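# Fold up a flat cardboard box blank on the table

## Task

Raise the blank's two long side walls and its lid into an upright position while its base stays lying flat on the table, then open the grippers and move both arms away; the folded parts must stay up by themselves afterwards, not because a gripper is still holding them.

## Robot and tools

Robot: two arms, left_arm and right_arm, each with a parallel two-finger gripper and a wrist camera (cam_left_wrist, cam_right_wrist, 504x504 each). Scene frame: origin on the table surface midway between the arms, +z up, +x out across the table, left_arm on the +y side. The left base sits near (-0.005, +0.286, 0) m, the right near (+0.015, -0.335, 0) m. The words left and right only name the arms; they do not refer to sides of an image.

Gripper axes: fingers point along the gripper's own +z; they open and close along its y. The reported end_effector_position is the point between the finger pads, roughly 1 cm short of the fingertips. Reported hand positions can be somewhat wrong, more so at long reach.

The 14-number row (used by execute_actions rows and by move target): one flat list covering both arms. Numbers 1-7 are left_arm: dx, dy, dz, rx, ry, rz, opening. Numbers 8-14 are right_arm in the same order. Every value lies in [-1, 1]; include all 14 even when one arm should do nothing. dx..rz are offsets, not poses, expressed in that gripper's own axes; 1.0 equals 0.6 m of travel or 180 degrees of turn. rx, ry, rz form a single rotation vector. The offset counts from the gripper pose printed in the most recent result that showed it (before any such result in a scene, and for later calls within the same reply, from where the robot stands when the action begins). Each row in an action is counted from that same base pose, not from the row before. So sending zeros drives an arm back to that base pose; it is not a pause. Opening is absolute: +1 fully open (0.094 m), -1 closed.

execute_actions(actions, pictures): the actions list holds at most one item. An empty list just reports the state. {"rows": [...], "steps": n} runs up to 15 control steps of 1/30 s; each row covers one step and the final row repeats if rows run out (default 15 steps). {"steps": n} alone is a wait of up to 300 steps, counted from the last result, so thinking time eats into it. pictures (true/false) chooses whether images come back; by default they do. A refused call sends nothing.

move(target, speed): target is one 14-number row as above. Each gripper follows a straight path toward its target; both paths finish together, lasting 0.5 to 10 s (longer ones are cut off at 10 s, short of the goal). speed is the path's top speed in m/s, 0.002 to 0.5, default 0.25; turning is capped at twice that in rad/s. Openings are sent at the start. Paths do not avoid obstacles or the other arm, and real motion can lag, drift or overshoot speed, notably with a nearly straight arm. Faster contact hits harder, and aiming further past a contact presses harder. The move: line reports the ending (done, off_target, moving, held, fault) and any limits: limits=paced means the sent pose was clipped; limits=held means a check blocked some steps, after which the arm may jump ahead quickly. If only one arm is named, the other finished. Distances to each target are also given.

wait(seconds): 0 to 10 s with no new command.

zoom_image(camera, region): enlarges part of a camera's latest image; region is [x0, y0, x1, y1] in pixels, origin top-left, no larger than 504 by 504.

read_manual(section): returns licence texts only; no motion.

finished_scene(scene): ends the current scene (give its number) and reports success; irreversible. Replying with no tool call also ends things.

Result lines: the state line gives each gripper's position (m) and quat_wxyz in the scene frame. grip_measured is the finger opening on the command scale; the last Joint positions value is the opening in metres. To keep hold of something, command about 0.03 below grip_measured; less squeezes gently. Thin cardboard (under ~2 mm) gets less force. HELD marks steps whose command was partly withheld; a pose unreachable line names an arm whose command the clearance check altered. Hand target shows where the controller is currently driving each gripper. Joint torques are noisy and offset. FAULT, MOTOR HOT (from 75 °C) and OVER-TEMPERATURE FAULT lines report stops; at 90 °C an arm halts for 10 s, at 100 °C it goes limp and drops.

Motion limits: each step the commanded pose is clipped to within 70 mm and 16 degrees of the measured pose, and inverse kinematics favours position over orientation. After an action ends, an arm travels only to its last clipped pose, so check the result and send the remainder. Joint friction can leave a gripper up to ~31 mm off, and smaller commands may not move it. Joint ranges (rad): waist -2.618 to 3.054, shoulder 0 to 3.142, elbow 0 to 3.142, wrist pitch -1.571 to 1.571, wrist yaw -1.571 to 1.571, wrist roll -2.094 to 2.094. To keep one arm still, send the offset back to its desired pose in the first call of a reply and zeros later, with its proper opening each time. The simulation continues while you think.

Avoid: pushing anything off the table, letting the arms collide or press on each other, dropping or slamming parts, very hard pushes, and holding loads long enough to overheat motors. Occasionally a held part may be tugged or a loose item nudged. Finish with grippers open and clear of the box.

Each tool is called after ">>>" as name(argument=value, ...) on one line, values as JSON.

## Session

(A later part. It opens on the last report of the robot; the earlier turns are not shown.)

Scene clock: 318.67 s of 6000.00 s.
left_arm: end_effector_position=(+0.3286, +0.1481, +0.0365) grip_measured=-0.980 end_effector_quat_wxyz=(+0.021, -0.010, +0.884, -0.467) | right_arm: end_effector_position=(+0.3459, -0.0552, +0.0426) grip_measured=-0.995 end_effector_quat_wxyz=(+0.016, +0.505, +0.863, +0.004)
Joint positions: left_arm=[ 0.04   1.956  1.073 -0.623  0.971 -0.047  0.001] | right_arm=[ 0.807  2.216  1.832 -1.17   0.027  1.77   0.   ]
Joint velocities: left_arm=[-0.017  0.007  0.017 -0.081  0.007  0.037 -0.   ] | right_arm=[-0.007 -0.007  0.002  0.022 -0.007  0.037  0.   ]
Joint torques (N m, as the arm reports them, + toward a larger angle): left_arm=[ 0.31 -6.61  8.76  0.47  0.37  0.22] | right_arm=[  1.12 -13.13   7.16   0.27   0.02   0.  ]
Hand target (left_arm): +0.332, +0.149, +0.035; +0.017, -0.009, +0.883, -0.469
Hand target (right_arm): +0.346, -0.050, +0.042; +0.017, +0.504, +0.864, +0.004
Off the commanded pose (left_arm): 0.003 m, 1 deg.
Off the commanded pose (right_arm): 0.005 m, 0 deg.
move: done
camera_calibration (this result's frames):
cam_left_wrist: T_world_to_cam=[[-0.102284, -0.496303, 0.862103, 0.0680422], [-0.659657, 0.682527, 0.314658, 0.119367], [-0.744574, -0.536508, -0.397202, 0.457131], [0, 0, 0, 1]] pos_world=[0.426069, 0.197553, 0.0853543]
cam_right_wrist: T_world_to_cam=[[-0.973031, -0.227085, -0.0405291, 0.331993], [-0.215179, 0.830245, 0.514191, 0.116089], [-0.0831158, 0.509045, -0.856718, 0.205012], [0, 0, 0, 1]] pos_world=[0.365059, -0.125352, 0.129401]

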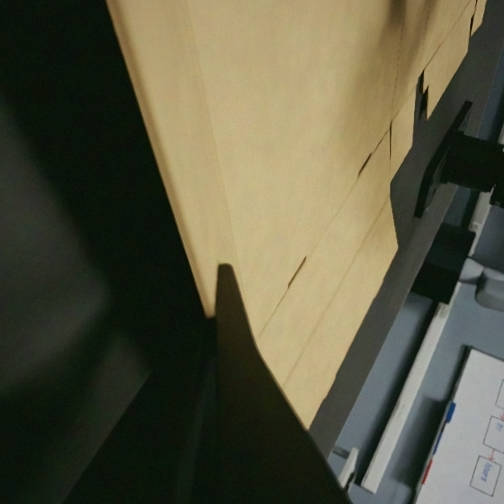

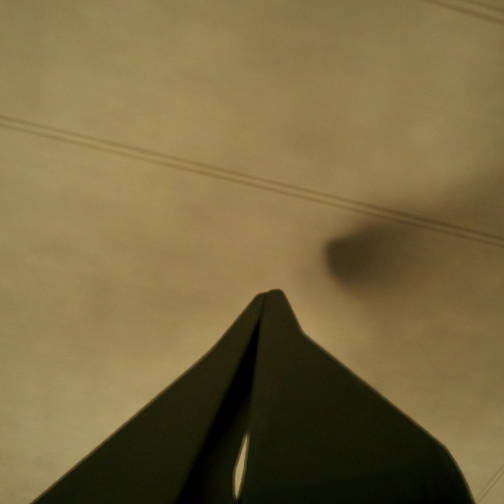

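>>> move(target=[0,0,0,0,0,0,-1,0.02,0.01,0.105,0,0,0,-1], speed=0.06)

>>> move(target=[0,-0.032,0.013,-0.155,0,0,-1,0,-0.01,0.055,0.02,0.01,0,-1], speed=0.15)

>>> move(target=[0,-0.04,0.009,-0.155,0,0,-1,0,-0.01,0.055,0.02,0.01,0,-1], speed=0.15)

Scene clock: 328.77 s of 6000.00 s.
left_arm: end_effector_position=(+0.3281, +0.1486, +0.0358) grip_measured=-0.980 end_effector_quat_wxyz=(+0.020, -0.009, +0.885, -0.465) | right_arm: end_effector_position=(+0.3517, -0.0474, +0.0102) grip_measured=-0.995 end_effector_quat_wxyz=(+0.022, +0.507, +0.862, +0.011)
Joint positions: left_arm=[ 0.04   1.956  1.073 -0.626  0.966 -0.043  0.001] | right_arm=[ 0.815  2.264  1.781 -1.052  0.035  1.783  0.   ]
Joint velocities: left_arm=[ 0.007 -0.002 -0.002  0.007 -0.007 -0.051  0.001] | right_arm=[-0.022 -0.007  0.012  0.007 -0.051  0.051 -0.   ]
Joint torques (N m, as the arm reports them, + toward a larger angle): left_arm=[ 0.07 -8.39  6.71  0.62  0.36  0.02] | right_arm=[  1.58 -10.54   3.07   1.1   -0.05   0.01]
Hand target (left_arm): +0.329, +0.148, +0.036; +0.021, -0.010, +0.884, -0.467
Hand target (right_arm): +0.346, -0.043, -0.019; +0.016, +0.505, +0.863, +0.003
Off the commanded pose (left_arm): 0.001 m, 0 deg.
Off the commanded pose (right_arm): 0.031 m, 1 deg.
After step 90, 5.80 s passed at rest.
move: off_target (right_arm)
camera_calibration (this result's frames):
cam_left_wrist: T_world_to_cam=[[-0.102902, -0.500491, 0.859605, 0.0697738], [-0.658293, 0.68213, 0.318355, 0.118391], [-0.745696, -0.533112, -0.399662, 0.456638], [0, 0, 0, 1]] pos_world=[0.425629, 0.197602, 0.0848321]
cam_right_wrist: T_world_to_cam=[[-0.973432, -0.220995, -0.0599325, 0.338787], [-0.21974, 0.828003, 0.515873, 0.128934], [-0.0643811, 0.515337, -0.854566, 0.167464], [0, 0, 0, 1]] pos_world=[0.3689, -0.118188, 0.0969]

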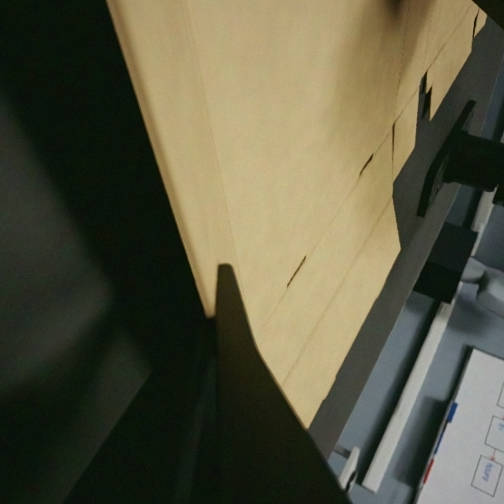

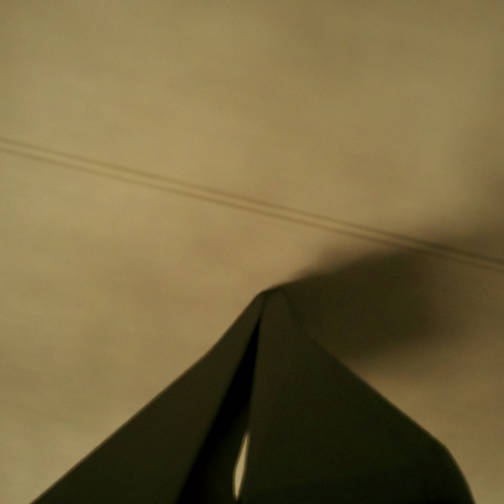

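Scene clock: 330.77 s of 6000.00 s.
left_arm: end_effector_position=(+0.3263, +0.1324, +0.0458) grip_measured=-0.980 end_effector_quat_wxyz=(+0.019, -0.013, +0.968, -0.250) | right_arm: end_effector_position=(+0.3515, -0.0477, +0.0101) grip_measured=-0.995 end_effector_quat_wxyz=(+0.011, +0.507, +0.862, +0.014)
Joint positions: left_arm=[-0.186  1.831  1.186 -0.761  0.482 -0.283  0.001] | right_arm=[ 0.806  2.264  1.781 -1.053  0.012  1.775  0.   ]
Joint velocities: left_arm=[-0.012 -0.007 -0.002 -0.022  0.037  0.051 -0.   ] | right_arm=[-0.007  0.012  0.007  0.022  0.037  0.007 -0.001]
Joint torques (N m, as the arm reports them, + toward a larger angle): left_arm=[-0.64 -8.04  9.22  0.76 -0.11 -0.17] | right_arm=[-0.02 -8.82  4.59  0.69 -0.24 -0.16]
Hand target (left_arm): +0.328, +0.130, +0.047; +0.020, -0.016, +0.971, -0.239
Hand target (right_arm): +0.346, -0.051, -0.022; -0.007, +0.507, +0.862, -0.008
Off the commanded pose (left_arm): 0.003 m, 2 deg.
Off the commanded pose (right_arm): 0.033 m, 3 deg.
move: off_target (right_arm)
camera_calibration (this result's frames):
cam_left_wrist: T_world_to_cam=[[-0.0841061, -0.831789, 0.548683, 0.104835], [-0.659156, 0.459388, 0.595379, 0.142114], [-0.747288, -0.311593, -0.586916, 0.430501], [0, 0, 0, 1]] pos_world=[0.424201, 0.156056, 0.110535]
cam_right_wrist: T_world_to_cam=[[-0.97428, -0.220151, -0.0480884, 0.338777], [-0.211469, 0.819522, 0.532602, 0.125712], [-0.0778432, 0.529073, -0.844998, 0.172809], [0, 0, 0, 1]] pos_world=[0.3701, -0.11987, 0.0953599]

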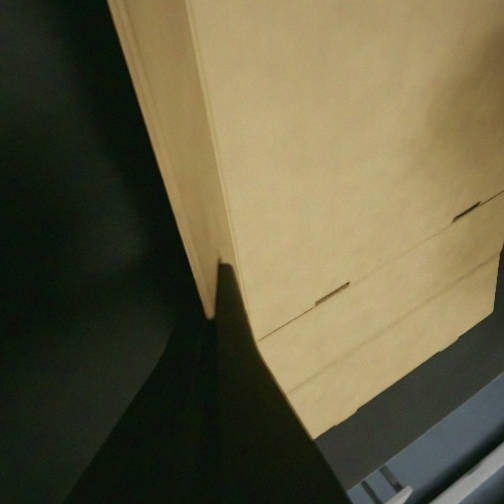

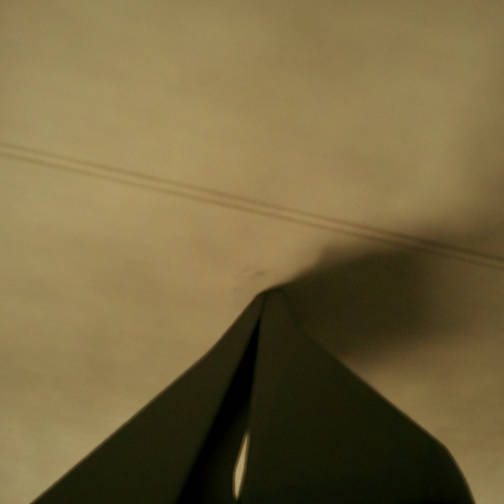

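Scene clock: 332.73 s of 6000.00 s.
left_arm: end_effector_position=(+0.3249, +0.1117, +0.0541) grip_measured=-0.980 end_effector_quat_wxyz=(+0.022, -0.015, +0.999, -0.017) | right_arm: end_effector_position=(+0.3515, -0.0479, +0.0103) grip_measured=-0.995 end_effector_quat_wxyz=(+0.001, +0.508, +0.861, +0.017)
Joint positions: left_arm=[-0.453  1.938  1.457 -1.034  0.009 -0.513  0.001] | right_arm=[ 0.797  2.264  1.781 -1.054 -0.009  1.767  0.   ]
Joint velocities: left_arm=[-0.007 -0.007 -0.002  0.037 -0.007 -0.007  0.   ] | right_arm=[-0.012 -0.032  0.012 -0.007 -0.007  0.007 -0.001]
Joint torques (N m, as the arm reports them, + toward a larger angle): left_arm=[-0.46 -7.31 10.34  0.4  -0.2  -0.19] | right_arm=[-0.03 -8.71  4.56  0.66 -0.28 -0.15]
Hand target (left_arm): +0.326, +0.108, +0.052; +0.017, -0.019, +1.000, -0.011
Hand target (right_arm): +0.346, -0.051, -0.022; -0.018, +0.507, +0.862, -0.005
Off the commanded pose (left_arm): 0.004 m, 1 deg.
Off the commanded pose (right_arm): 0.034 m, 3 deg.
move: off_target (right_arm)
camera_calibration (this result's frames):
cam_left_wrist: T_world_to_cam=[[-0.070894, -0.99121, 0.111703, 0.120054], [-0.662351, 0.130512, 0.737738, 0.175863], [-0.745832, -0.0216855, -0.665781, 0.399323], [0, 0, 0, 1]] pos_world=[0.422822, 0.104706, 0.12271]
cam_right_wrist: T_world_to_cam=[[-0.974877, -0.219432, -0.038276, 0.338873], [-0.204126, 0.811321, 0.547805, 0.122685], [-0.0891519, 0.541856, -0.83573, 0.177546], [0, 0, 0, 1]] pos_world=[0.371231, -0.121382, 0.0941434]

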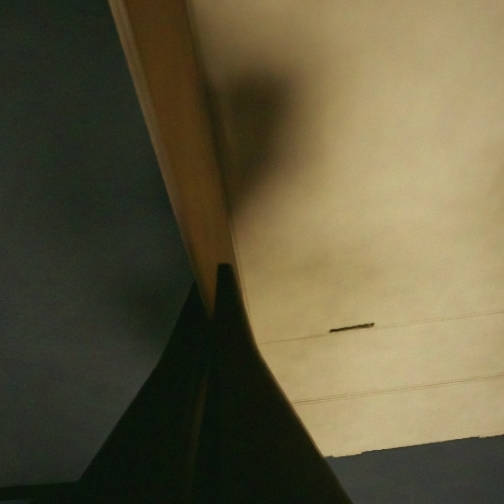

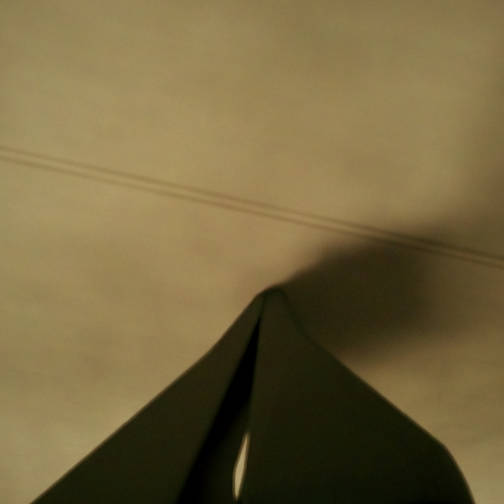

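>>> move(target=[0,0,0,0,0,0,-1,-0.27,-0.155,-0.13,0,0,0,-1])

>>> move(target=[0,-0.042,0.015,-0.16,0,0,-1,0,0,0,0,0,0,-1], speed=0.15)

>>> move(target=[0,-0.036,0.008,-0.16,0,0,-1,0,0,0,0,0,0,-1], speed=0.15)

Scene clock: 339.67 s of 6000.00 s.
left_arm: end_effector_position=(+0.3251, +0.1117, +0.0541) grip_measured=-0.980 end_effector_quat_wxyz=(+0.022, -0.016, +0.999, -0.017) | right_arm: end_effector_position=(+0.3573, -0.2371, +0.0808) grip_measured=-0.995 end_effector_quat_wxyz=(+0.006, +0.511, +0.859, +0.019)
Joint positions: left_arm=[-0.453  1.939  1.458 -1.034  0.009 -0.514  0.001] | right_arm=[ 0.364  1.87   1.474 -1.14  -0.018  1.343  0.   ]
Joint velocities: left_arm=[ 0.002  0.002  0.007  0.022 -0.066 -0.022 -0.001] | right_arm=[ 0.002 -0.007  0.002  0.007  0.022 -0.007 -0.001]
Joint torques (N m, as the arm reports them, + toward a larger angle): left_arm=[ 0.08 -9.14  7.93  0.58 -0.13 -0.01] | right_arm=[  0.28 -12.28   4.36   0.36  -0.12  -0.15]
Hand target (left_arm): +0.325, +0.112, +0.054; +0.022, -0.016, +0.999, -0.017
Hand target (right_arm): +0.350, -0.238, +0.081; -0.002, +0.508, +0.861, +0.017
Off the commanded pose (left_arm): 0.000 m, 0 deg.
Off the commanded pose (right_arm): 0.010 m, 1 deg.
After step 90, 2.50 s passed at rest.
move: done
camera_calibration (this result's frames):
cam_left_wrist: T_world_to_cam=[[-0.0705136, -0.991274, 0.111374, 0.119982], [-0.662524, 0.130009, 0.737672, 0.176079], [-0.745714, -0.0217722, -0.66591, 0.399362], [0, 0, 0, 1]] pos_world=[0.422927, 0.104738, 0.122687]
cam_right_wrist: T_world_to_cam=[[-0.976493, -0.210604, -0.0459028, 0.308987], [-0.201204, 0.81421, 0.544591, 0.238646], [-0.0773184, 0.541025, -0.837445, 0.335274], [0, 0, 0, 1]] pos_world=[0.375663, -0.310626, 0.164992]

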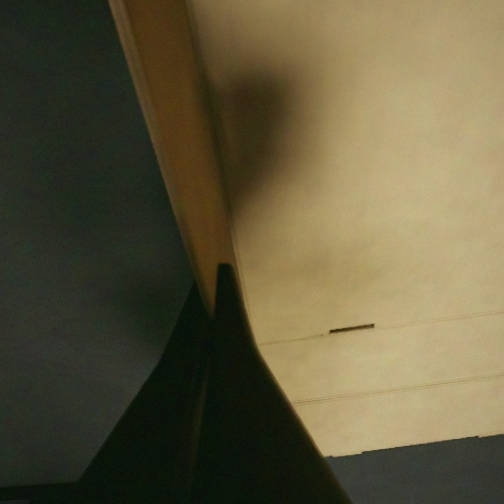

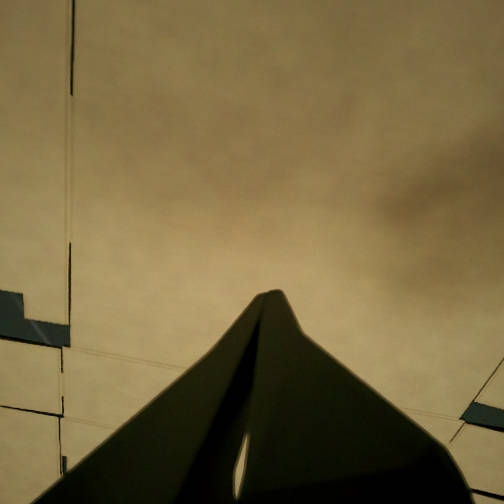

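Scene clock: 341.83 s of 6000.00 s.
left_arm: end_effector_position=(+0.3239, +0.0861, +0.0489) grip_measured=-0.980 end_effector_quat_wxyz=(+0.021, -0.020, +0.976, +0.217) | right_arm: end_effector_position=(+0.3573, -0.2371, +0.0808) grip_measured=-0.995 end_effector_quat_wxyz=(+0.006, +0.511, +0.859, +0.019)
Joint positions: left_arm=[-0.672  2.289  1.903 -1.454 -0.353 -0.79   0.001] | right_arm=[ 0.364  1.87   1.474 -1.14  -0.018  1.343  0.   ]
Joint velocities: left_arm=[ 0.027  0.002 -0.012 -0.066  0.007 -0.066 -0.001] | right_arm=[ 0.007  0.002 -0.002 -0.007  0.022  0.022  0.001]
Joint torques (N m, as the arm reports them, + toward a larger angle): left_arm=[-0.27 -9.32  9.29 -0.3  -0.46 -0.26] | right_arm=[  0.47 -10.87   5.68   0.44  -0.03  -0.07]
Hand target (left_arm): +0.325, +0.086, +0.045; +0.021, -0.021, +0.973, +0.231
Hand target (right_arm): +0.357, -0.237, +0.081; +0.006, +0.511, +0.859, +0.019
Off the commanded pose (left_arm): 0.004 m, 2 deg.
Off the commanded pose (right_arm): 0.000 m, 0 deg.
move: done
camera_calibration (this result's frames):
cam_left_wrist: T_world_to_cam=[[-0.0521348, -0.93466, -0.351701, 0.106957], [-0.65415, -0.234142, 0.719212, 0.212037], [-0.754566, 0.267561, -0.5992, 0.369112], [0, 0, 0, 1]] pos_world=[0.4228, 0.0508554, 0.10629]
cam_right_wrist: T_world_to_cam=[[-0.976493, -0.210604, -0.0459028, 0.308987], [-0.201204, 0.81421, 0.544591, 0.238646], [-0.0773184, 0.541025, -0.837445, 0.335274], [0, 0, 0, 1]] pos_world=[0.375663, -0.310626, 0.164992]

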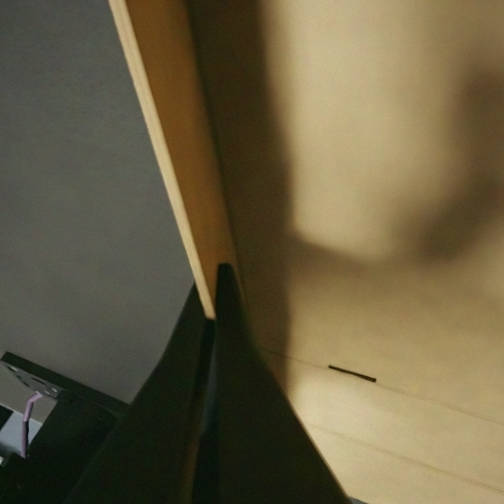

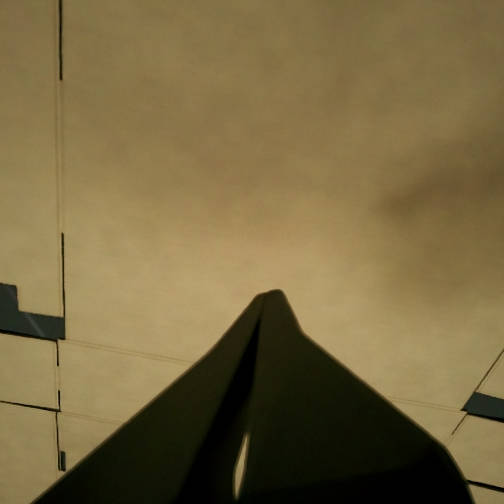

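Scene clock: 343.87 s of 6000.00 s.
left_arm: end_effector_position=(+0.3225, +0.0712, +0.0432) grip_measured=-0.980 end_effector_quat_wxyz=(+0.098, +0.030, +0.932, +0.348) | right_arm: end_effector_position=(+0.3573, -0.2371, +0.0808) grip_measured=-0.995 end_effector_quat_wxyz=(+0.006, +0.511, +0.859, +0.019)
Joint positions: left_arm=[-0.81   2.435  2.006 -1.573 -0.621 -0.913  0.001] | right_arm=[ 0.364  1.87   1.474 -1.14  -0.018  1.343  0.   ]
Joint velocities: left_arm=[-0.017  0.007  0.007  0.007 -0.022 -0.051 -0.001] | right_arm=[-0.007  0.002  0.002 -0.081  0.081  0.022 -0.001]
Joint torques (N m, as the arm reports them, + toward a larger angle): left_arm=[-0.45 -9.3   8.07 -0.43 -0.58 -0.45] | right_arm=[  0.46 -10.93   5.79   0.44  -0.02  -0.08]
Hand target (left_arm): +0.324, +0.070, +0.035; +0.107, +0.023, +0.927, +0.358
Hand target (right_arm): +0.357, -0.237, +0.081; +0.006, +0.511, +0.859, +0.019
Off the commanded pose (left_arm): 0.009 m, 17 deg; orientation clipped at the last step of the last action.
Off the commanded pose (right_arm): 0.000 m, 0 deg.
joint sent to its limit (left arm) — the command would take joint 4 (wrist pitch) past its lower limit, so that joint was sent only as far as its limit.
move: off_target (left_arm); limits=paced
camera_calibration (this result's frames):
cam_left_wrist: T_world_to_cam=[[-0.10013, -0.790172, -0.604651, 0.107092], [-0.770672, -0.322777, 0.549435, 0.262938], [-0.629316, 0.521002, -0.576644, 0.309269], [0, 0, 0, 1]] pos_world=[0.40799, 0.00836156, 0.0986239]
cam_right_wrist: T_world_to_cam=[[-0.976493, -0.210604, -0.0459028, 0.308987], [-0.201204, 0.81421, 0.544591, 0.238646], [-0.0773184, 0.541025, -0.837445, 0.335274], [0, 0, 0, 1]] pos_world=[0.375663, -0.310626, 0.164992]

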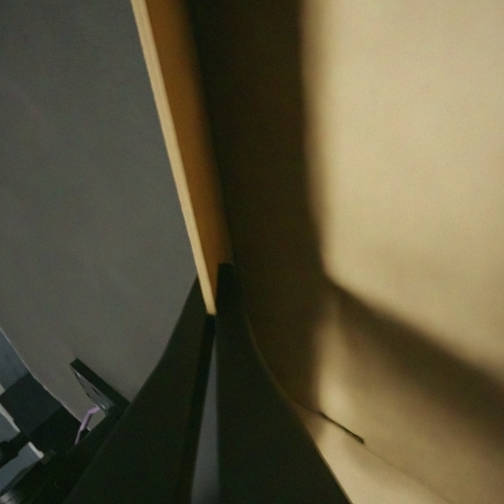

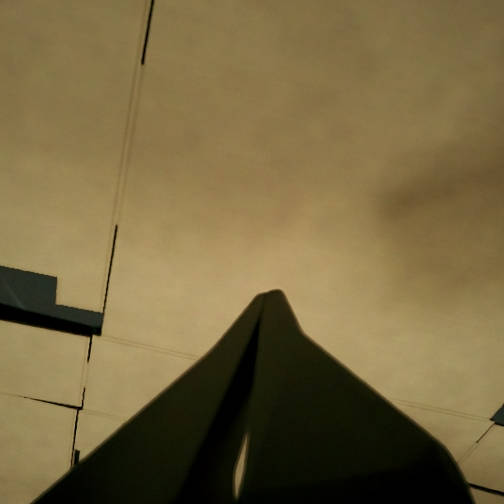

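>>> move(target=[0.004,0.058,0.015,0.226,0.064,-0.02,-1,0,0,0,0,0,0,-1], speed=0.2)

>>> move(target=[0,0.02,0,0,0,0,0.6,0,0,0,0,0,0,-1])

Scene clock: 353.57 s of 6000.00 s.
left_arm: end_effector_position=(+0.3329, +0.0997, +0.0659) grip_measured=-0.980 end_effector_quat_wxyz=(+0.016, -0.005, +1.000, +0.008) | right_arm: end_effector_position=(+0.3573, -0.2371, +0.0808) grip_measured=-0.995 end_effector_quat_wxyz=(+0.006, +0.511, +0.859, +0.019)
Joint positions: left_arm=[-0.488  2.011  1.608 -1.149 -0.029 -0.526  0.001] | right_arm=[ 0.364  1.87   1.474 -1.14  -0.018  1.343  0.   ]
Joint velocities: left_arm=[ 0.002  0.002 -0.002 -0.022 -0.007 -0.037 -0.   ] | right_arm=[-0.012 -0.007 -0.027 -0.007  0.022  0.022 -0.   ]
Joint torques (N m, as the arm reports them, + toward a larger angle): left_arm=[  0.53 -10.35   4.95   0.46   0.07   0.14] | right_arm=[  0.44 -10.89   5.84   0.43  -0.03  -0.07]
Hand target (left_arm): +0.323, +0.103, +0.061; -0.003, -0.001, +1.000, +0.003
Hand target (right_arm): +0.357, -0.237, +0.081; +0.006, +0.511, +0.859, +0.019
Off the commanded pose (left_arm): 0.014 m, 2 deg.
Off the commanded pose (right_arm): 0.000 m, 0 deg.
After step 90, 4.37 s passed at rest.
move: off_target (left_arm)
camera_calibration (this result's frames):
cam_left_wrist: T_world_to_cam=[[-0.0898794, -0.993959, 0.0629934, 0.1173], [-0.649997, 0.106463, 0.752442, 0.171356], [-0.754603, 0.0266836, -0.655639, 0.410293], [0, 0, 0, 1]] pos_world=[0.431532, 0.0873997, 0.132679]
cam_right_wrist: T_world_to_cam=[[-0.976493, -0.210604, -0.0459028, 0.308987], [-0.201204, 0.81421, 0.544591, 0.238646], [-0.0773184, 0.541025, -0.837445, 0.335274], [0, 0, 0, 1]] pos_world=[0.375663, -0.310626, 0.164992]

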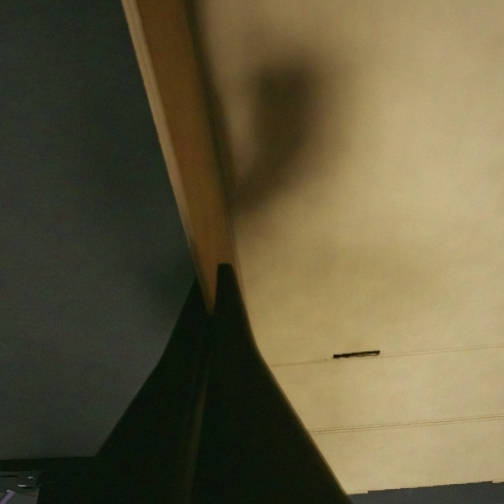

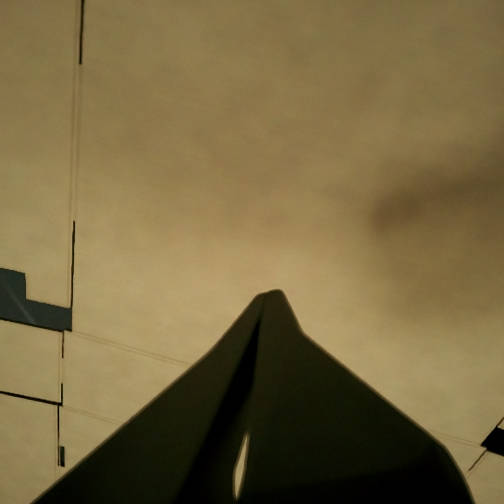

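Scene clock: 354.27 s of 6000.00 s.
left_arm: end_effector_position=(+0.3365, +0.1066, +0.0659) grip_measured=+0.597 end_effector_quat_wxyz=(+0.016, -0.006, +1.000, +0.008) | right_arm: end_effector_position=(+0.3573, -0.2371, +0.0808) grip_measured=-0.995 end_effector_quat_wxyz=(+0.006, +0.511, +0.859, +0.019)
Joint positions: left_arm=[-0.468  2.011  1.608 -1.149 -0.029 -0.508  0.075] | right_arm=[ 0.364  1.87   1.474 -1.14  -0.018  1.343  0.   ]
Joint velocities: left_arm=[-0.012 -0.012  0.007  0.007 -0.037  0.007 -0.   ] | right_arm=[ 0.002  0.007 -0.007  0.022  0.007 -0.022 -0.   ]
Joint torques (N m, as the arm reports them, + toward a larger angle): left_arm=[  0.58 -11.26   5.38   0.58  -0.14   0.06] | right_arm=[  0.44 -10.86   5.67   0.46  -0.04  -0.07]
Hand target (left_arm): +0.333, +0.112, +0.066; +0.016, -0.005, +1.000, +0.008
Hand target (right_arm): +0.357, -0.237, +0.081; +0.006, +0.511, +0.859, +0.019
Off the commanded pose (left_arm): 0.006 m, 0 deg.
Off the commanded pose (right_arm): 0.000 m, 0 deg.
move: done
camera_calibration (this result's frames):
cam_left_wrist: T_world_to_cam=[[-0.0883165, -0.994165, 0.0619446, 0.123994], [-0.649831, 0.104636, 0.752842, 0.173067], [-0.75493, 0.0262349, -0.65528, 0.412947], [0, 0, 0, 1]] pos_world=[0.435161, 0.094328, 0.132623]
cam_right_wrist: T_world_to_cam=[[-0.976493, -0.210604, -0.0459028, 0.308987], [-0.201204, 0.81421, 0.544591, 0.238646], [-0.0773184, 0.541025, -0.837445, 0.335274], [0, 0, 0, 1]] pos_world=[0.375663, -0.310626, 0.164992]

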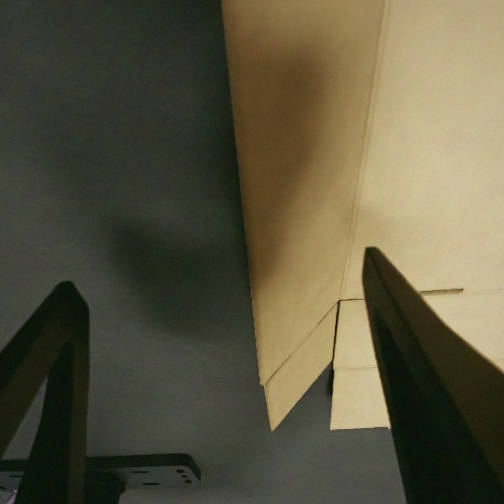

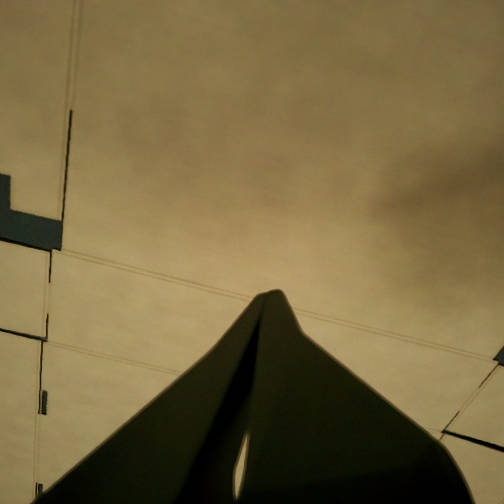

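>>> move(target=[-0.02,0.02,-0.09,0,0,0,0.6,0.24,0.14,0.05,0,0,0,-1])

>>> move(target=[0,0.06,0,0.14,0,0,-1,0,0,0.12,0,0,0,-1], speed=0.1)

Scene clock: 368.03 s of 6000.00 s.
left_arm: end_effector_position=(+0.3438, +0.1148, +0.1157) grip_measured=+0.597 end_effector_quat_wxyz=(+0.015, -0.005, +1.000, +0.009) | right_arm: end_effector_position=(+0.3573, -0.0699, +0.0555) grip_measured=-0.995 end_effector_quat_wxyz=(+0.006, +0.506, +0.862, +0.020)
Joint positions: left_arm=[-0.441  2.011  1.806 -1.348 -0.029 -0.478  0.075] | right_arm=[ 0.752  2.183  1.831 -1.177 -0.004  1.719  0.   ]
Joint velocities: left_arm=[ 0.012 -0.012  0.007  0.081 -0.007  0.022 -0.001] | right_arm=[-0.007  0.002 -0.012 -0.022 -0.037 -0.081  0.001]
Joint torques (N m, as the arm reports them, + toward a larger angle): left_arm=[ 0.68 -9.54 10.11  0.4  -0.14  0.04] | right_arm=[  0.16 -13.04   7.22   0.34   0.06  -0.03]
Hand target (left_arm): +0.347, +0.117, +0.121; +0.016, -0.005, +1.000, +0.008
Hand target (right_arm): +0.361, -0.069, +0.057; +0.009, +0.511, +0.859, +0.019
Off the commanded pose (left_arm): 0.006 m, 0 deg.
Off the commanded pose (right_arm): 0.006 m, 1 deg.
After step 90, 9.47 s passed at rest.
move: done
camera_calibration (this result's frames):
cam_left_wrist: T_world_to_cam=[[-0.0900815, -0.994094, 0.0605205, 0.130475], [-0.648236, 0.104658, 0.754213, 0.13877], [-0.756092, 0.028709, -0.653835, 0.450772], [0, 0, 0, 1]] pos_world=[0.442534, 0.102239, 0.182172]
cam_right_wrist: T_world_to_cam=[[-0.973914, -0.221852, -0.0476806, 0.341389], [-0.211481, 0.811218, 0.545161, 0.11967], [-0.0822658, 0.541024, -0.836974, 0.225315], [0, 0, 0, 1]] pos_world=[0.376327, -0.143242, 0.139621]

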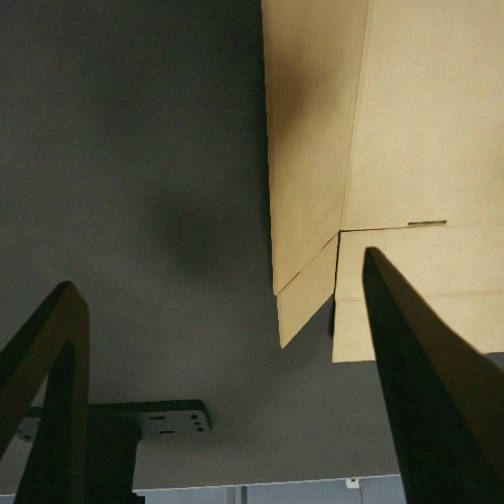

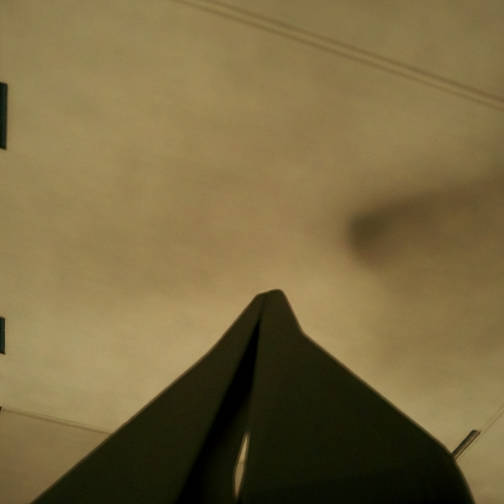

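Scene clock: 370.70 s of 6000.00 s.
left_arm: end_effector_position=(+0.3480, +0.1492, +0.1170) grip_measured=-0.993 end_effector_quat_wxyz=(+0.010, -0.002, +0.979, -0.203) | right_arm: end_effector_position=(+0.3631, -0.0654, +0.0100) grip_measured=-0.995 end_effector_quat_wxyz=(+0.010, +0.506, +0.862, +0.031)
Joint positions: left_arm=[-0.165  1.867  1.556 -1.155  0.396 -0.219  0.   ] | right_arm=[ 0.752  2.226  1.714 -0.994 -0.004  1.72   0.   ]
Joint velocities: left_arm=[ 0.002 -0.012 -0.002  0.007 -0.007 -0.007 -0.   ] | right_arm=[ 0.002 -0.007 -0.002  0.037 -0.007 -0.081 -0.   ]
Joint torques (N m, as the arm reports them, + toward a larger angle): left_arm=[  0.68 -10.18   5.72   0.75   0.17   0.07] | right_arm=[  0.62 -11.21   2.69   1.02  -0.01  -0.05]
Hand target (left_arm): +0.345, +0.151, +0.117; +0.013, -0.001, +0.978, -0.208
Hand target (right_arm): +0.358, -0.068, -0.015; +0.006, +0.506, +0.862, +0.019
Off the commanded pose (left_arm): 0.005 m, 1 deg.
Off the commanded pose (right_arm): 0.027 m, 1 deg.
move: off_target (right_arm)
camera_calibration (this result's frames):
cam_left_wrist: T_world_to_cam=[[-0.0988259, -0.878788, 0.466867, 0.103281], [-0.6404, 0.415265, 0.646098, 0.100488], [-0.761657, -0.235131, -0.603815, 0.489227], [0, 0, 0, 1]] pos_world=[0.447182, 0.164066, 0.182259]
cam_right_wrist: T_world_to_cam=[[-0.972863, -0.220605, -0.0697875, 0.345826], [-0.221781, 0.803104, 0.553026, 0.145215], [-0.0659535, 0.553496, -0.830236, 0.180056], [0, 0, 0, 1]] pos_world=[0.380522, -0.139993, 0.0933159]

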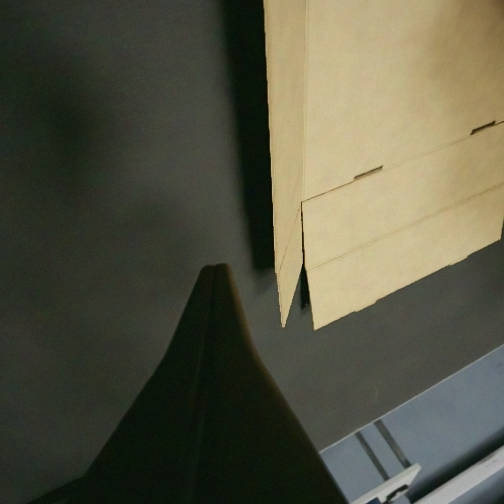

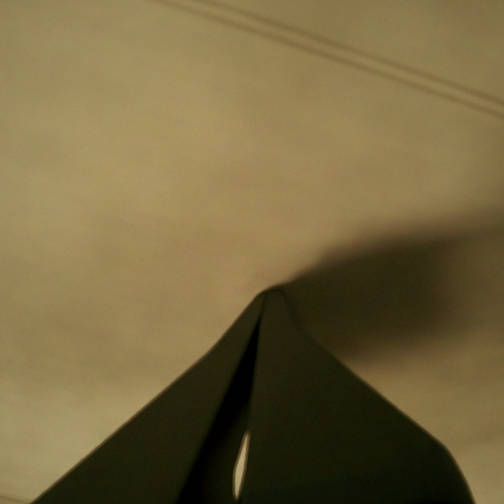

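>>> move(target=[0,0.042,0.137,0,0,0,-1,0,-0.015,0.09,0.02,-0.005,0,-1], speed=0.12)

>>> move(target=[0,-0.145,0.052,0,0,0,-1,0,-0.015,0.09,0.02,-0.005,0,-1], speed=0.05)

Scene clock: 374.90 s of 6000.00 s.
left_arm: end_effector_position=(+0.3562, +0.1419, +0.0440) grip_measured=-0.993 end_effector_quat_wxyz=(+0.023, -0.000, +0.978, -0.208) | right_arm: end_effector_position=(+0.3631, -0.0654, +0.0093) grip_measured=-0.995 end_effector_quat_wxyz=(+0.010, +0.506, +0.862, +0.030)
Joint positions: left_arm=[-0.179  1.935  1.347 -0.843  0.398 -0.236  0.   ] | right_arm=[ 0.752  2.227  1.714 -0.994 -0.004  1.72   0.   ]
Joint velocities: left_arm=[-0.007 -0.002  0.012 -0.051  0.007 -0.037  0.001] | right_arm=[-0.007  0.017  0.012 -0.051 -0.022  0.037  0.   ]
Joint torques (N m, as the arm reports them, + toward a larger angle): left_arm=[-0.57 -7.79  5.87  0.9   0.04 -0.04] | right_arm=[ 0.94 -6.4   2.1   1.29  0.07  0.  ]
Hand target (left_arm): +0.350, +0.140, +0.032; +0.010, -0.002, +0.979, -0.203
Hand target (right_arm): +0.354, -0.070, -0.041; +0.001, +0.506, +0.862, -0.001
Off the commanded pose (left_arm): 0.014 m, 2 deg.
Off the commanded pose (right_arm): 0.054 m, 4 deg.
move: off_target (left_arm, right_arm)
camera_calibration (this result's frames):
cam_left_wrist: T_world_to_cam=[[-0.110232, -0.87455, 0.47224, 0.134999], [-0.658074, 0.420291, 0.624735, 0.162473], [-0.74484, -0.241904, -0.621848, 0.445469], [0, 0, 0, 1]] pos_world=[0.453604, 0.157538, 0.11176]
cam_right_wrist: T_world_to_cam=[[-0.972926, -0.220653, -0.0687517, 0.345733], [-0.22128, 0.80349, 0.552665, 0.145433], [-0.0667059, 0.552916, -0.830563, 0.179786], [0, 0, 0, 1]] pos_world=[0.380547, -0.139974, 0.0927177]

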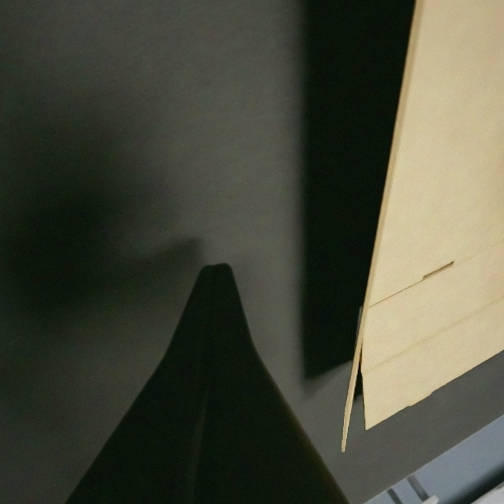

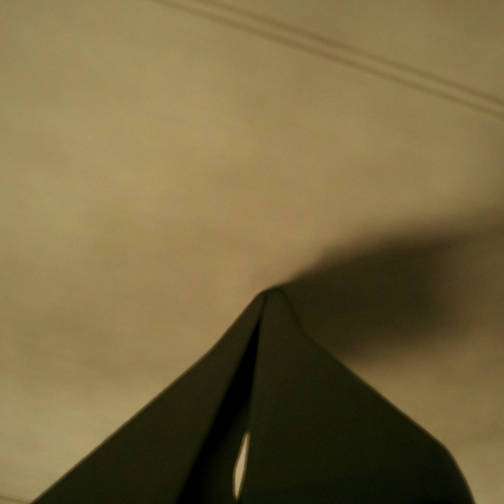

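Scene clock: 377.03 s of 6000.00 s.
left_arm: end_effector_position=(+0.3487, +0.0624, +0.0501) grip_measured=-0.993 end_effector_quat_wxyz=(+0.018, -0.005, +0.980, -0.197) | right_arm: end_effector_position=(+0.3631, -0.0654, +0.0096) grip_measured=-0.995 end_effector_quat_wxyz=(+0.010, +0.506, +0.862, +0.031)
Joint positions: left_arm=[-0.396  1.982  1.442 -0.824  0.344 -0.47   0.   ] | right_arm=[ 0.752  2.227  1.715 -0.994 -0.004  1.72   0.   ]
Joint velocities: left_arm=[ 0.002  0.022 -0.002 -0.022 -0.022 -0.037 -0.   ] | right_arm=[-0.012 -0.002 -0.007  0.007 -0.022  0.022  0.   ]
Joint torques (N m, as the arm reports them, + toward a larger angle): left_arm=[-1.18 -8.   10.76  1.07  0.12 -0.06] | right_arm=[ 1.04 -6.25  2.    1.28  0.1  -0.02]
Hand target (left_arm): +0.355, +0.050, +0.051; +0.022, +0.000, +0.978, -0.209
Hand target (right_arm): +0.354, -0.070, -0.041; +0.001, +0.506, +0.862, -0.002
Off the commanded pose (left_arm): 0.015 m, 1 deg.
Off the commanded pose (right_arm): 0.055 m, 4 deg.
move: off_target (left_arm, right_arm)
camera_calibration (this result's frames):
cam_left_wrist: T_world_to_cam=[[-0.0978178, -0.884854, 0.455483, 0.0589387], [-0.65274, 0.402526, 0.641797, 0.185535], [-0.75124, -0.234533, -0.616954, 0.426017], [0, 0, 0, 1]] pos_world=[0.446913, 0.0773842, 0.116911]
cam_right_wrist: T_world_to_cam=[[-0.972905, -0.220637, -0.0690969, 0.345806], [-0.221447, 0.803361, 0.552786, 0.145324], [-0.0664551, 0.553109, -0.830454, 0.179898], [0, 0, 0, 1]] pos_world=[0.380573, -0.139953, 0.0929585]

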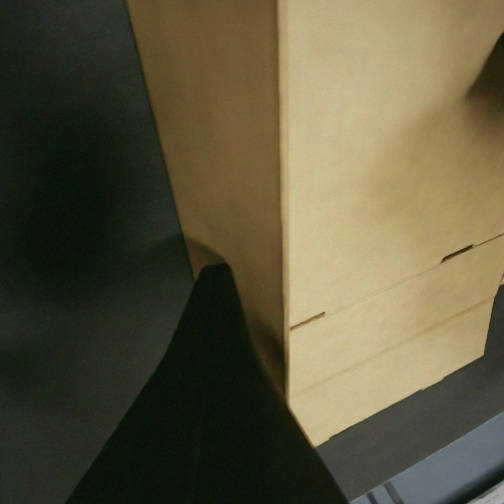

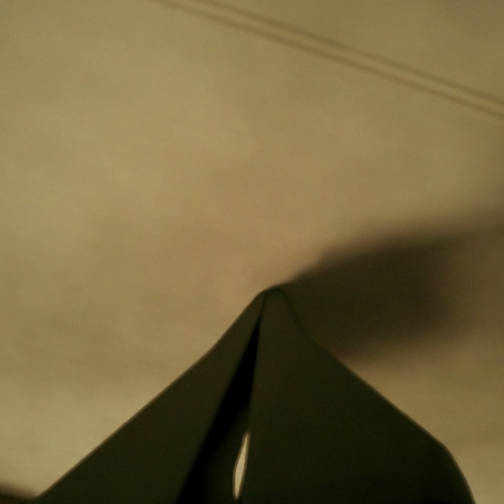

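>>> move(target=[0,-0.062,0.028,0,0,0,-1,0,-0.015,0.09,0.02,-0.005,0,-1], speed=0.04)

Scene clock: 382.67 s of 6000.00 s.
left_arm: end_effector_position=(+0.3454, +0.0396, +0.0497) grip_measured=-0.993 end_effector_quat_wxyz=(+0.017, -0.014, +0.983, -0.180) | right_arm: end_effector_position=(+0.3639, -0.0665, +0.0096) grip_measured=-0.995 end_effector_quat_wxyz=(+0.014, +0.506, +0.862, +0.029)
Joint positions: left_arm=[-0.466  2.013  1.494 -0.839  0.298 -0.555  0.   ] | right_arm=[ 0.752  2.227  1.715 -0.995  0.004  1.72   0.   ]
Joint velocities: left_arm=[ 0.002 -0.007 -0.002 -0.037 -0.007 -0.037 -0.   ] | right_arm=[ 0.002 -0.002 -0.002 -0.022 -0.037 -0.037 -0.001]
Joint torques (N m, as the arm reports them, + toward a larger angle): left_arm=[-1.56 -7.92 10.69  1.14  0.27 -0.09] | right_arm=[ 0.96 -6.31  2.08  1.26  0.01 -0.02]
Hand target (left_arm): +0.348, +0.022, +0.049; +0.017, -0.005, +0.980, -0.198
Hand target (right_arm): +0.354, -0.070, -0.041; +0.002, +0.506, +0.862, -0.002
Off the commanded pose (left_arm): 0.018 m, 2 deg.
Off the commanded pose (right_arm): 0.055 m, 4 deg.
After step 90, 0.97 s passed at rest.
move: off_target (left_arm, right_arm)
camera_calibration (this result's frames):
cam_left_wrist: T_world_to_cam=[[-0.0792881, -0.901763, 0.424896, 0.0343761], [-0.656229, 0.368069, 0.658702, 0.194537], [-0.750384, -0.226602, -0.620947, 0.417558], [0, 0, 0, 1]] pos_world=[0.443716, 0.0540156, 0.116533]
cam_right_wrist: T_world_to_cam=[[-0.972696, -0.2206, -0.0721055, 0.346254], [-0.22355, 0.807083, 0.546482, 0.147492], [-0.0623585, 0.547679, -0.834361, 0.178765], [0, 0, 0, 1]] pos_world=[0.380919, -0.140561, 0.0935194]

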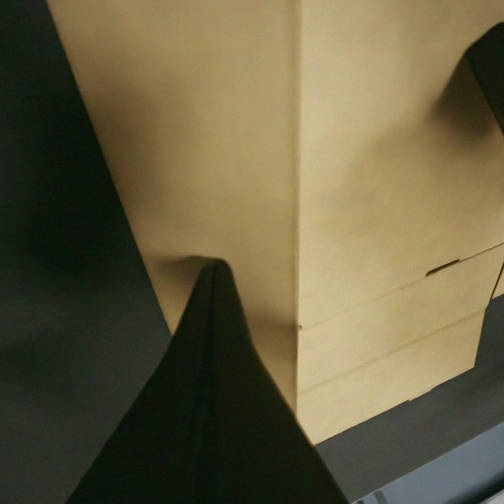

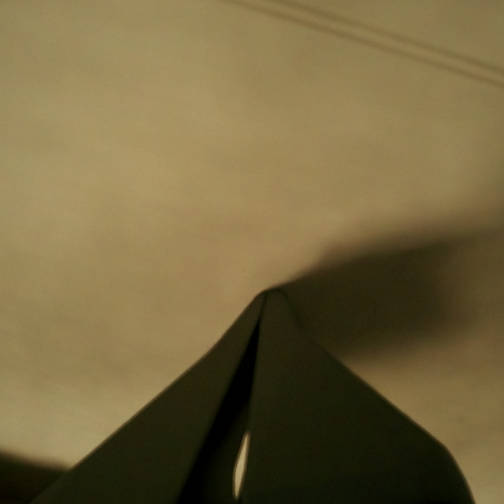

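>>> move(target=[0,-0.055,0.03,0.03,0,0,-1,0,-0.015,0.11,0.02,0,0,-1], speed=0.04)

Scene clock: 387.20 s of 6000.00 s.
left_arm: end_effector_position=(+0.3473, +0.0176, +0.0553) grip_measured=-0.993 end_effector_quat_wxyz=(+0.025, -0.020, +0.977, -0.212) | right_arm: end_effector_position=(+0.3647, -0.0665, +0.0111) grip_measured=-0.995 end_effector_quat_wxyz=(+0.017, +0.506, +0.861, +0.034)
Joint positions: left_arm=[-0.494  2.013  1.494 -0.777  0.336 -0.611  0.   ] | right_arm=[ 0.752  2.216  1.703 -0.982  0.007  1.72   0.   ]
Joint velocities: left_arm=[ 0.002  0.002 -0.007 -0.022  0.037 -0.007  0.   ] | right_arm=[ 0.002  0.002  0.002 -0.037  0.11  -0.037 -0.   ]
Joint torques (N m, as the arm reports them, + toward a larger angle): left_arm=[  0.1  -10.05   8.35   1.03   0.02   0.03] | right_arm=[  0.43 -14.01   5.62   0.48  -0.02  -0.07]
Hand target (left_arm): +0.347, +0.018, +0.055; +0.025, -0.020, +0.977, -0.212
Hand target (right_arm): +0.364, -0.067, +0.009; +0.016, +0.506, +0.862, +0.032
Off the commanded pose (left_arm): 0.019 m, 2 deg.
Off the commanded pose (right_arm): 0.068 m, 4 deg.
move: held (left_arm, right_arm); limits=held; held on 14 of 73 steps (right_arm, left_arm), including the last (right_arm, left_arm)
pose unreachable (left arm): on one or more control steps of this call this arm could not follow its commanded pose, so it was not sent that pose on those steps. On the call's last step it was still not sent that pose. It may still have moved: this result reports where it is.
cause: the commanded pose would bring a part of the arm too close to another arm (this arm's wrist (the part past joint 4) and the other arm's wrist (the part past joint 4)).
pose unreachable (right arm): on one or more control steps of this call this arm could not follow its commanded pose, so it was not sent that pose on those steps. On the call's last step it was still not sent that pose. It may still have moved: this result reports where it is.
cause: the commanded pose would bring a part of the arm too close to another arm (this arm's wrist (the part past joint 4) and the other arm's wrist (the part past joint 4)).
camera_calibration (this result's frames):
cam_left_wrist: T_world_to_cam=[[-0.0733193, -0.873079, 0.482034, 0.00656291], [-0.671123, 0.400717, 0.623715, 0.206711], [-0.737712, -0.277773, -0.615324, 0.413582], [0, 0, 0, 1]] pos_world=[0.444314, 0.0377793, 0.122394]
cam_right_wrist: T_world_to_cam=[[-0.971866, -0.220016, -0.0840777, 0.347054], [-0.229519, 0.804498, 0.547817, 0.148819], [-0.0528883, 0.551703, -0.832362, 0.17693], [0, 0, 0, 1]] pos_world=[0.380804, -0.14098, 0.0949235]

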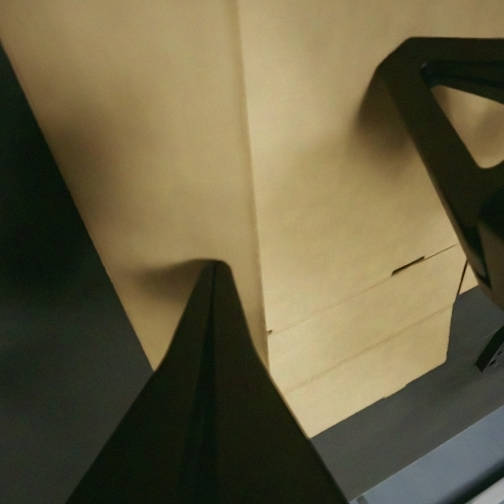

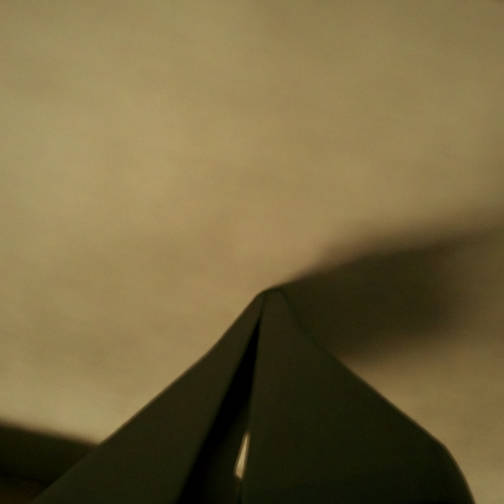

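>>> move(target=[0,0.012,0.05,0.07,0,0,-1,-0.02,-0.02,0.08,0.02,0.01,0,-1], speed=0.03)

Scene clock: 395.03 s of 6000.00 s.
left_arm: end_effector_position=(+0.3501, +0.0060, +0.0369) grip_measured=-0.993 end_effector_quat_wxyz=(+0.025, -0.013, +0.946, -0.323) | right_arm: end_effector_position=(+0.3649, -0.0674, +0.0093) grip_measured=-0.995 end_effector_quat_wxyz=(-0.007, +0.502, +0.864, +0.045)
Joint positions: left_arm=[-0.44   2.013  1.317 -0.484  0.547 -0.608  0.   ] | right_arm=[ 0.728  2.216  1.695 -0.973 -0.049  1.688  0.   ]
Joint velocities: left_arm=[ 0.017 -0.002  0.007  0.022 -0.037 -0.007  0.001] | right_arm=[-0.007 -0.002 -0.012 -0.007 -0.007  0.007 -0.001]
Joint torques (N m, as the arm reports them, + toward a larger angle): left_arm=[ 0.54 -9.26  5.28  1.53  0.06  0.11] | right_arm=[-0.6  -8.18  1.5   1.21  0.14 -0.18]
Hand target (left_arm): +0.349, +0.012, +0.025; +0.025, -0.016, +0.948, -0.318
Hand target (right_arm): +0.360, -0.082, -0.035; -0.013, +0.506, +0.863, +0.013
Off the commanded pose (left_arm): 0.013 m, 1 deg.
Off the commanded pose (right_arm): 0.049 m, 4 deg.
After step 90, 0.93 s passed at rest.
move: off_target (left_arm, right_arm); limits=held; held on 1 of 117 steps (right_arm)
pose unreachable (right arm): on one or more control steps of this call this arm could not follow its commanded pose, so it was not sent that pose on those steps. It may still have moved: this result reports where it is.
cause: the commanded pose would bring a part of the arm too close to another arm (this arm's wrist (the part past joint 4) and the other arm's wrist (the part past joint 4)).
camera_calibration (this result's frames):
cam_left_wrist: T_world_to_cam=[[-0.0926422, -0.73856, 0.667792, 0.0046276], [-0.667663, 0.543631, 0.508617, 0.226869], [-0.738677, -0.398741, -0.543473, 0.399626], [0, 0, 0, 1]] pos_world=[0.447095, 0.0394322, 0.0987065]
cam_right_wrist: T_world_to_cam=[[-0.971443, -0.228662, -0.0633479, 0.345908], [-0.221335, 0.777088, 0.58919, 0.145333], [-0.0854985, 0.586385, -0.805508, 0.18988], [0, 0, 0, 1]] pos_world=[0.384431, -0.145183, 0.0892334]

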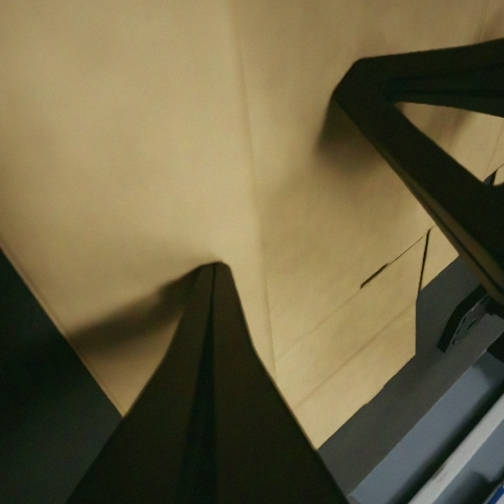

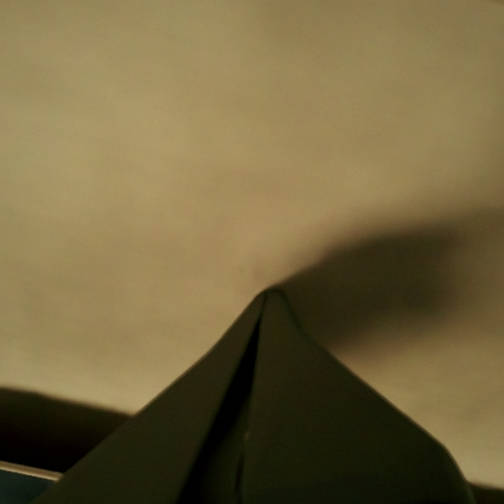

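>>> move(target=[0,0.038,0.048,0,0,0,-1,0,-0.015,0.05,0.02,-0.015,0,-1], speed=0.03)

Scene clock: 398.47 s of 6000.00 s.
left_arm: end_effector_position=(+0.3598, -0.0020, +0.0286) grip_measured=-0.993 end_effector_quat_wxyz=(+0.044, -0.003, +0.938, -0.345) | right_arm: end_effector_position=(+0.3652, -0.0680, +0.0102) grip_measured=-0.995 end_effector_quat_wxyz=(+0.009, +0.502, +0.864, +0.038)
Joint positions: left_arm=[-0.439  2.044  1.296 -0.373  0.569 -0.608  0.   ] | right_arm=[ 0.741  2.214  1.695 -0.974 -0.014  1.7    0.   ]
Joint velocities: left_arm=[ 0.002 -0.017 -0.027 -0.037  0.007  0.022 -0.   ] | right_arm=[ 0.002 -0.007  0.002 -0.022 -0.022 -0.007  0.   ]
Joint torques (N m, as the arm reports them, + toward a larger angle): left_arm=[ 0.42 -7.35  5.21  1.41 -0.01  0.12] | right_arm=[ 1.22 -8.07  5.44  0.55  0.04 -0.02]
Hand target (left_arm): +0.351, +0.007, +0.001; +0.025, -0.013, +0.946, -0.323
Hand target (right_arm): +0.357, -0.070, -0.020; -0.001, +0.502, +0.865, +0.006
Off the commanded pose (left_arm): 0.031 m, 4 deg.
Off the commanded pose (right_arm): 0.032 m, 4 deg.
move: off_target (left_arm, right_arm)
camera_calibration (this result's frames):
cam_left_wrist: T_world_to_cam=[[-0.127901, -0.707639, 0.694902, 0.0170798], [-0.683925, 0.570346, 0.454919, 0.249369], [-0.718253, -0.417076, -0.55692, 0.392052], [0, 0, 0, 1]] pos_world=[0.454327, 0.0333749, 0.0930298]
cam_right_wrist: T_world_to_cam=[[-0.970485, -0.228347, -0.0775595, 0.345977], [-0.23163, 0.793098, 0.563332, 0.150464], [-0.067123, 0.56467, -0.822583, 0.182909], [0, 0, 0, 1]] pos_world=[0.382895, -0.143613, 0.0925307]

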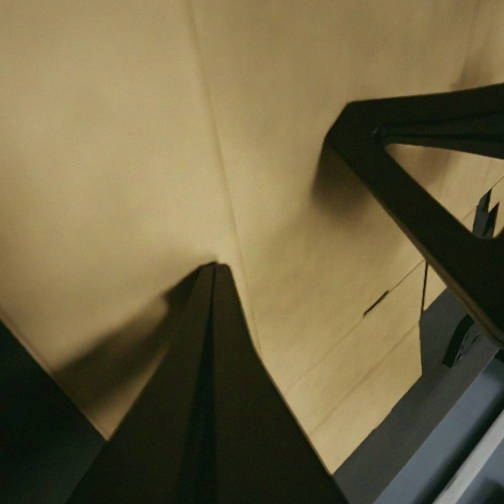

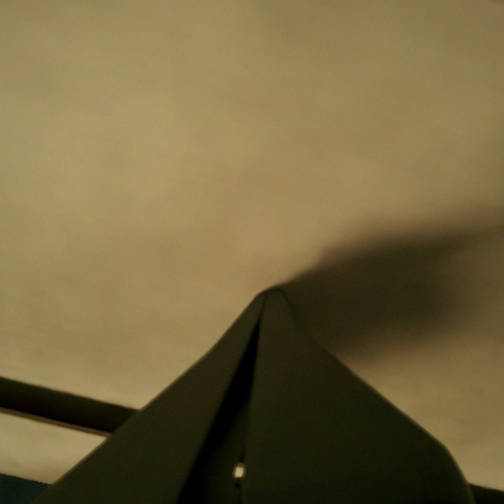

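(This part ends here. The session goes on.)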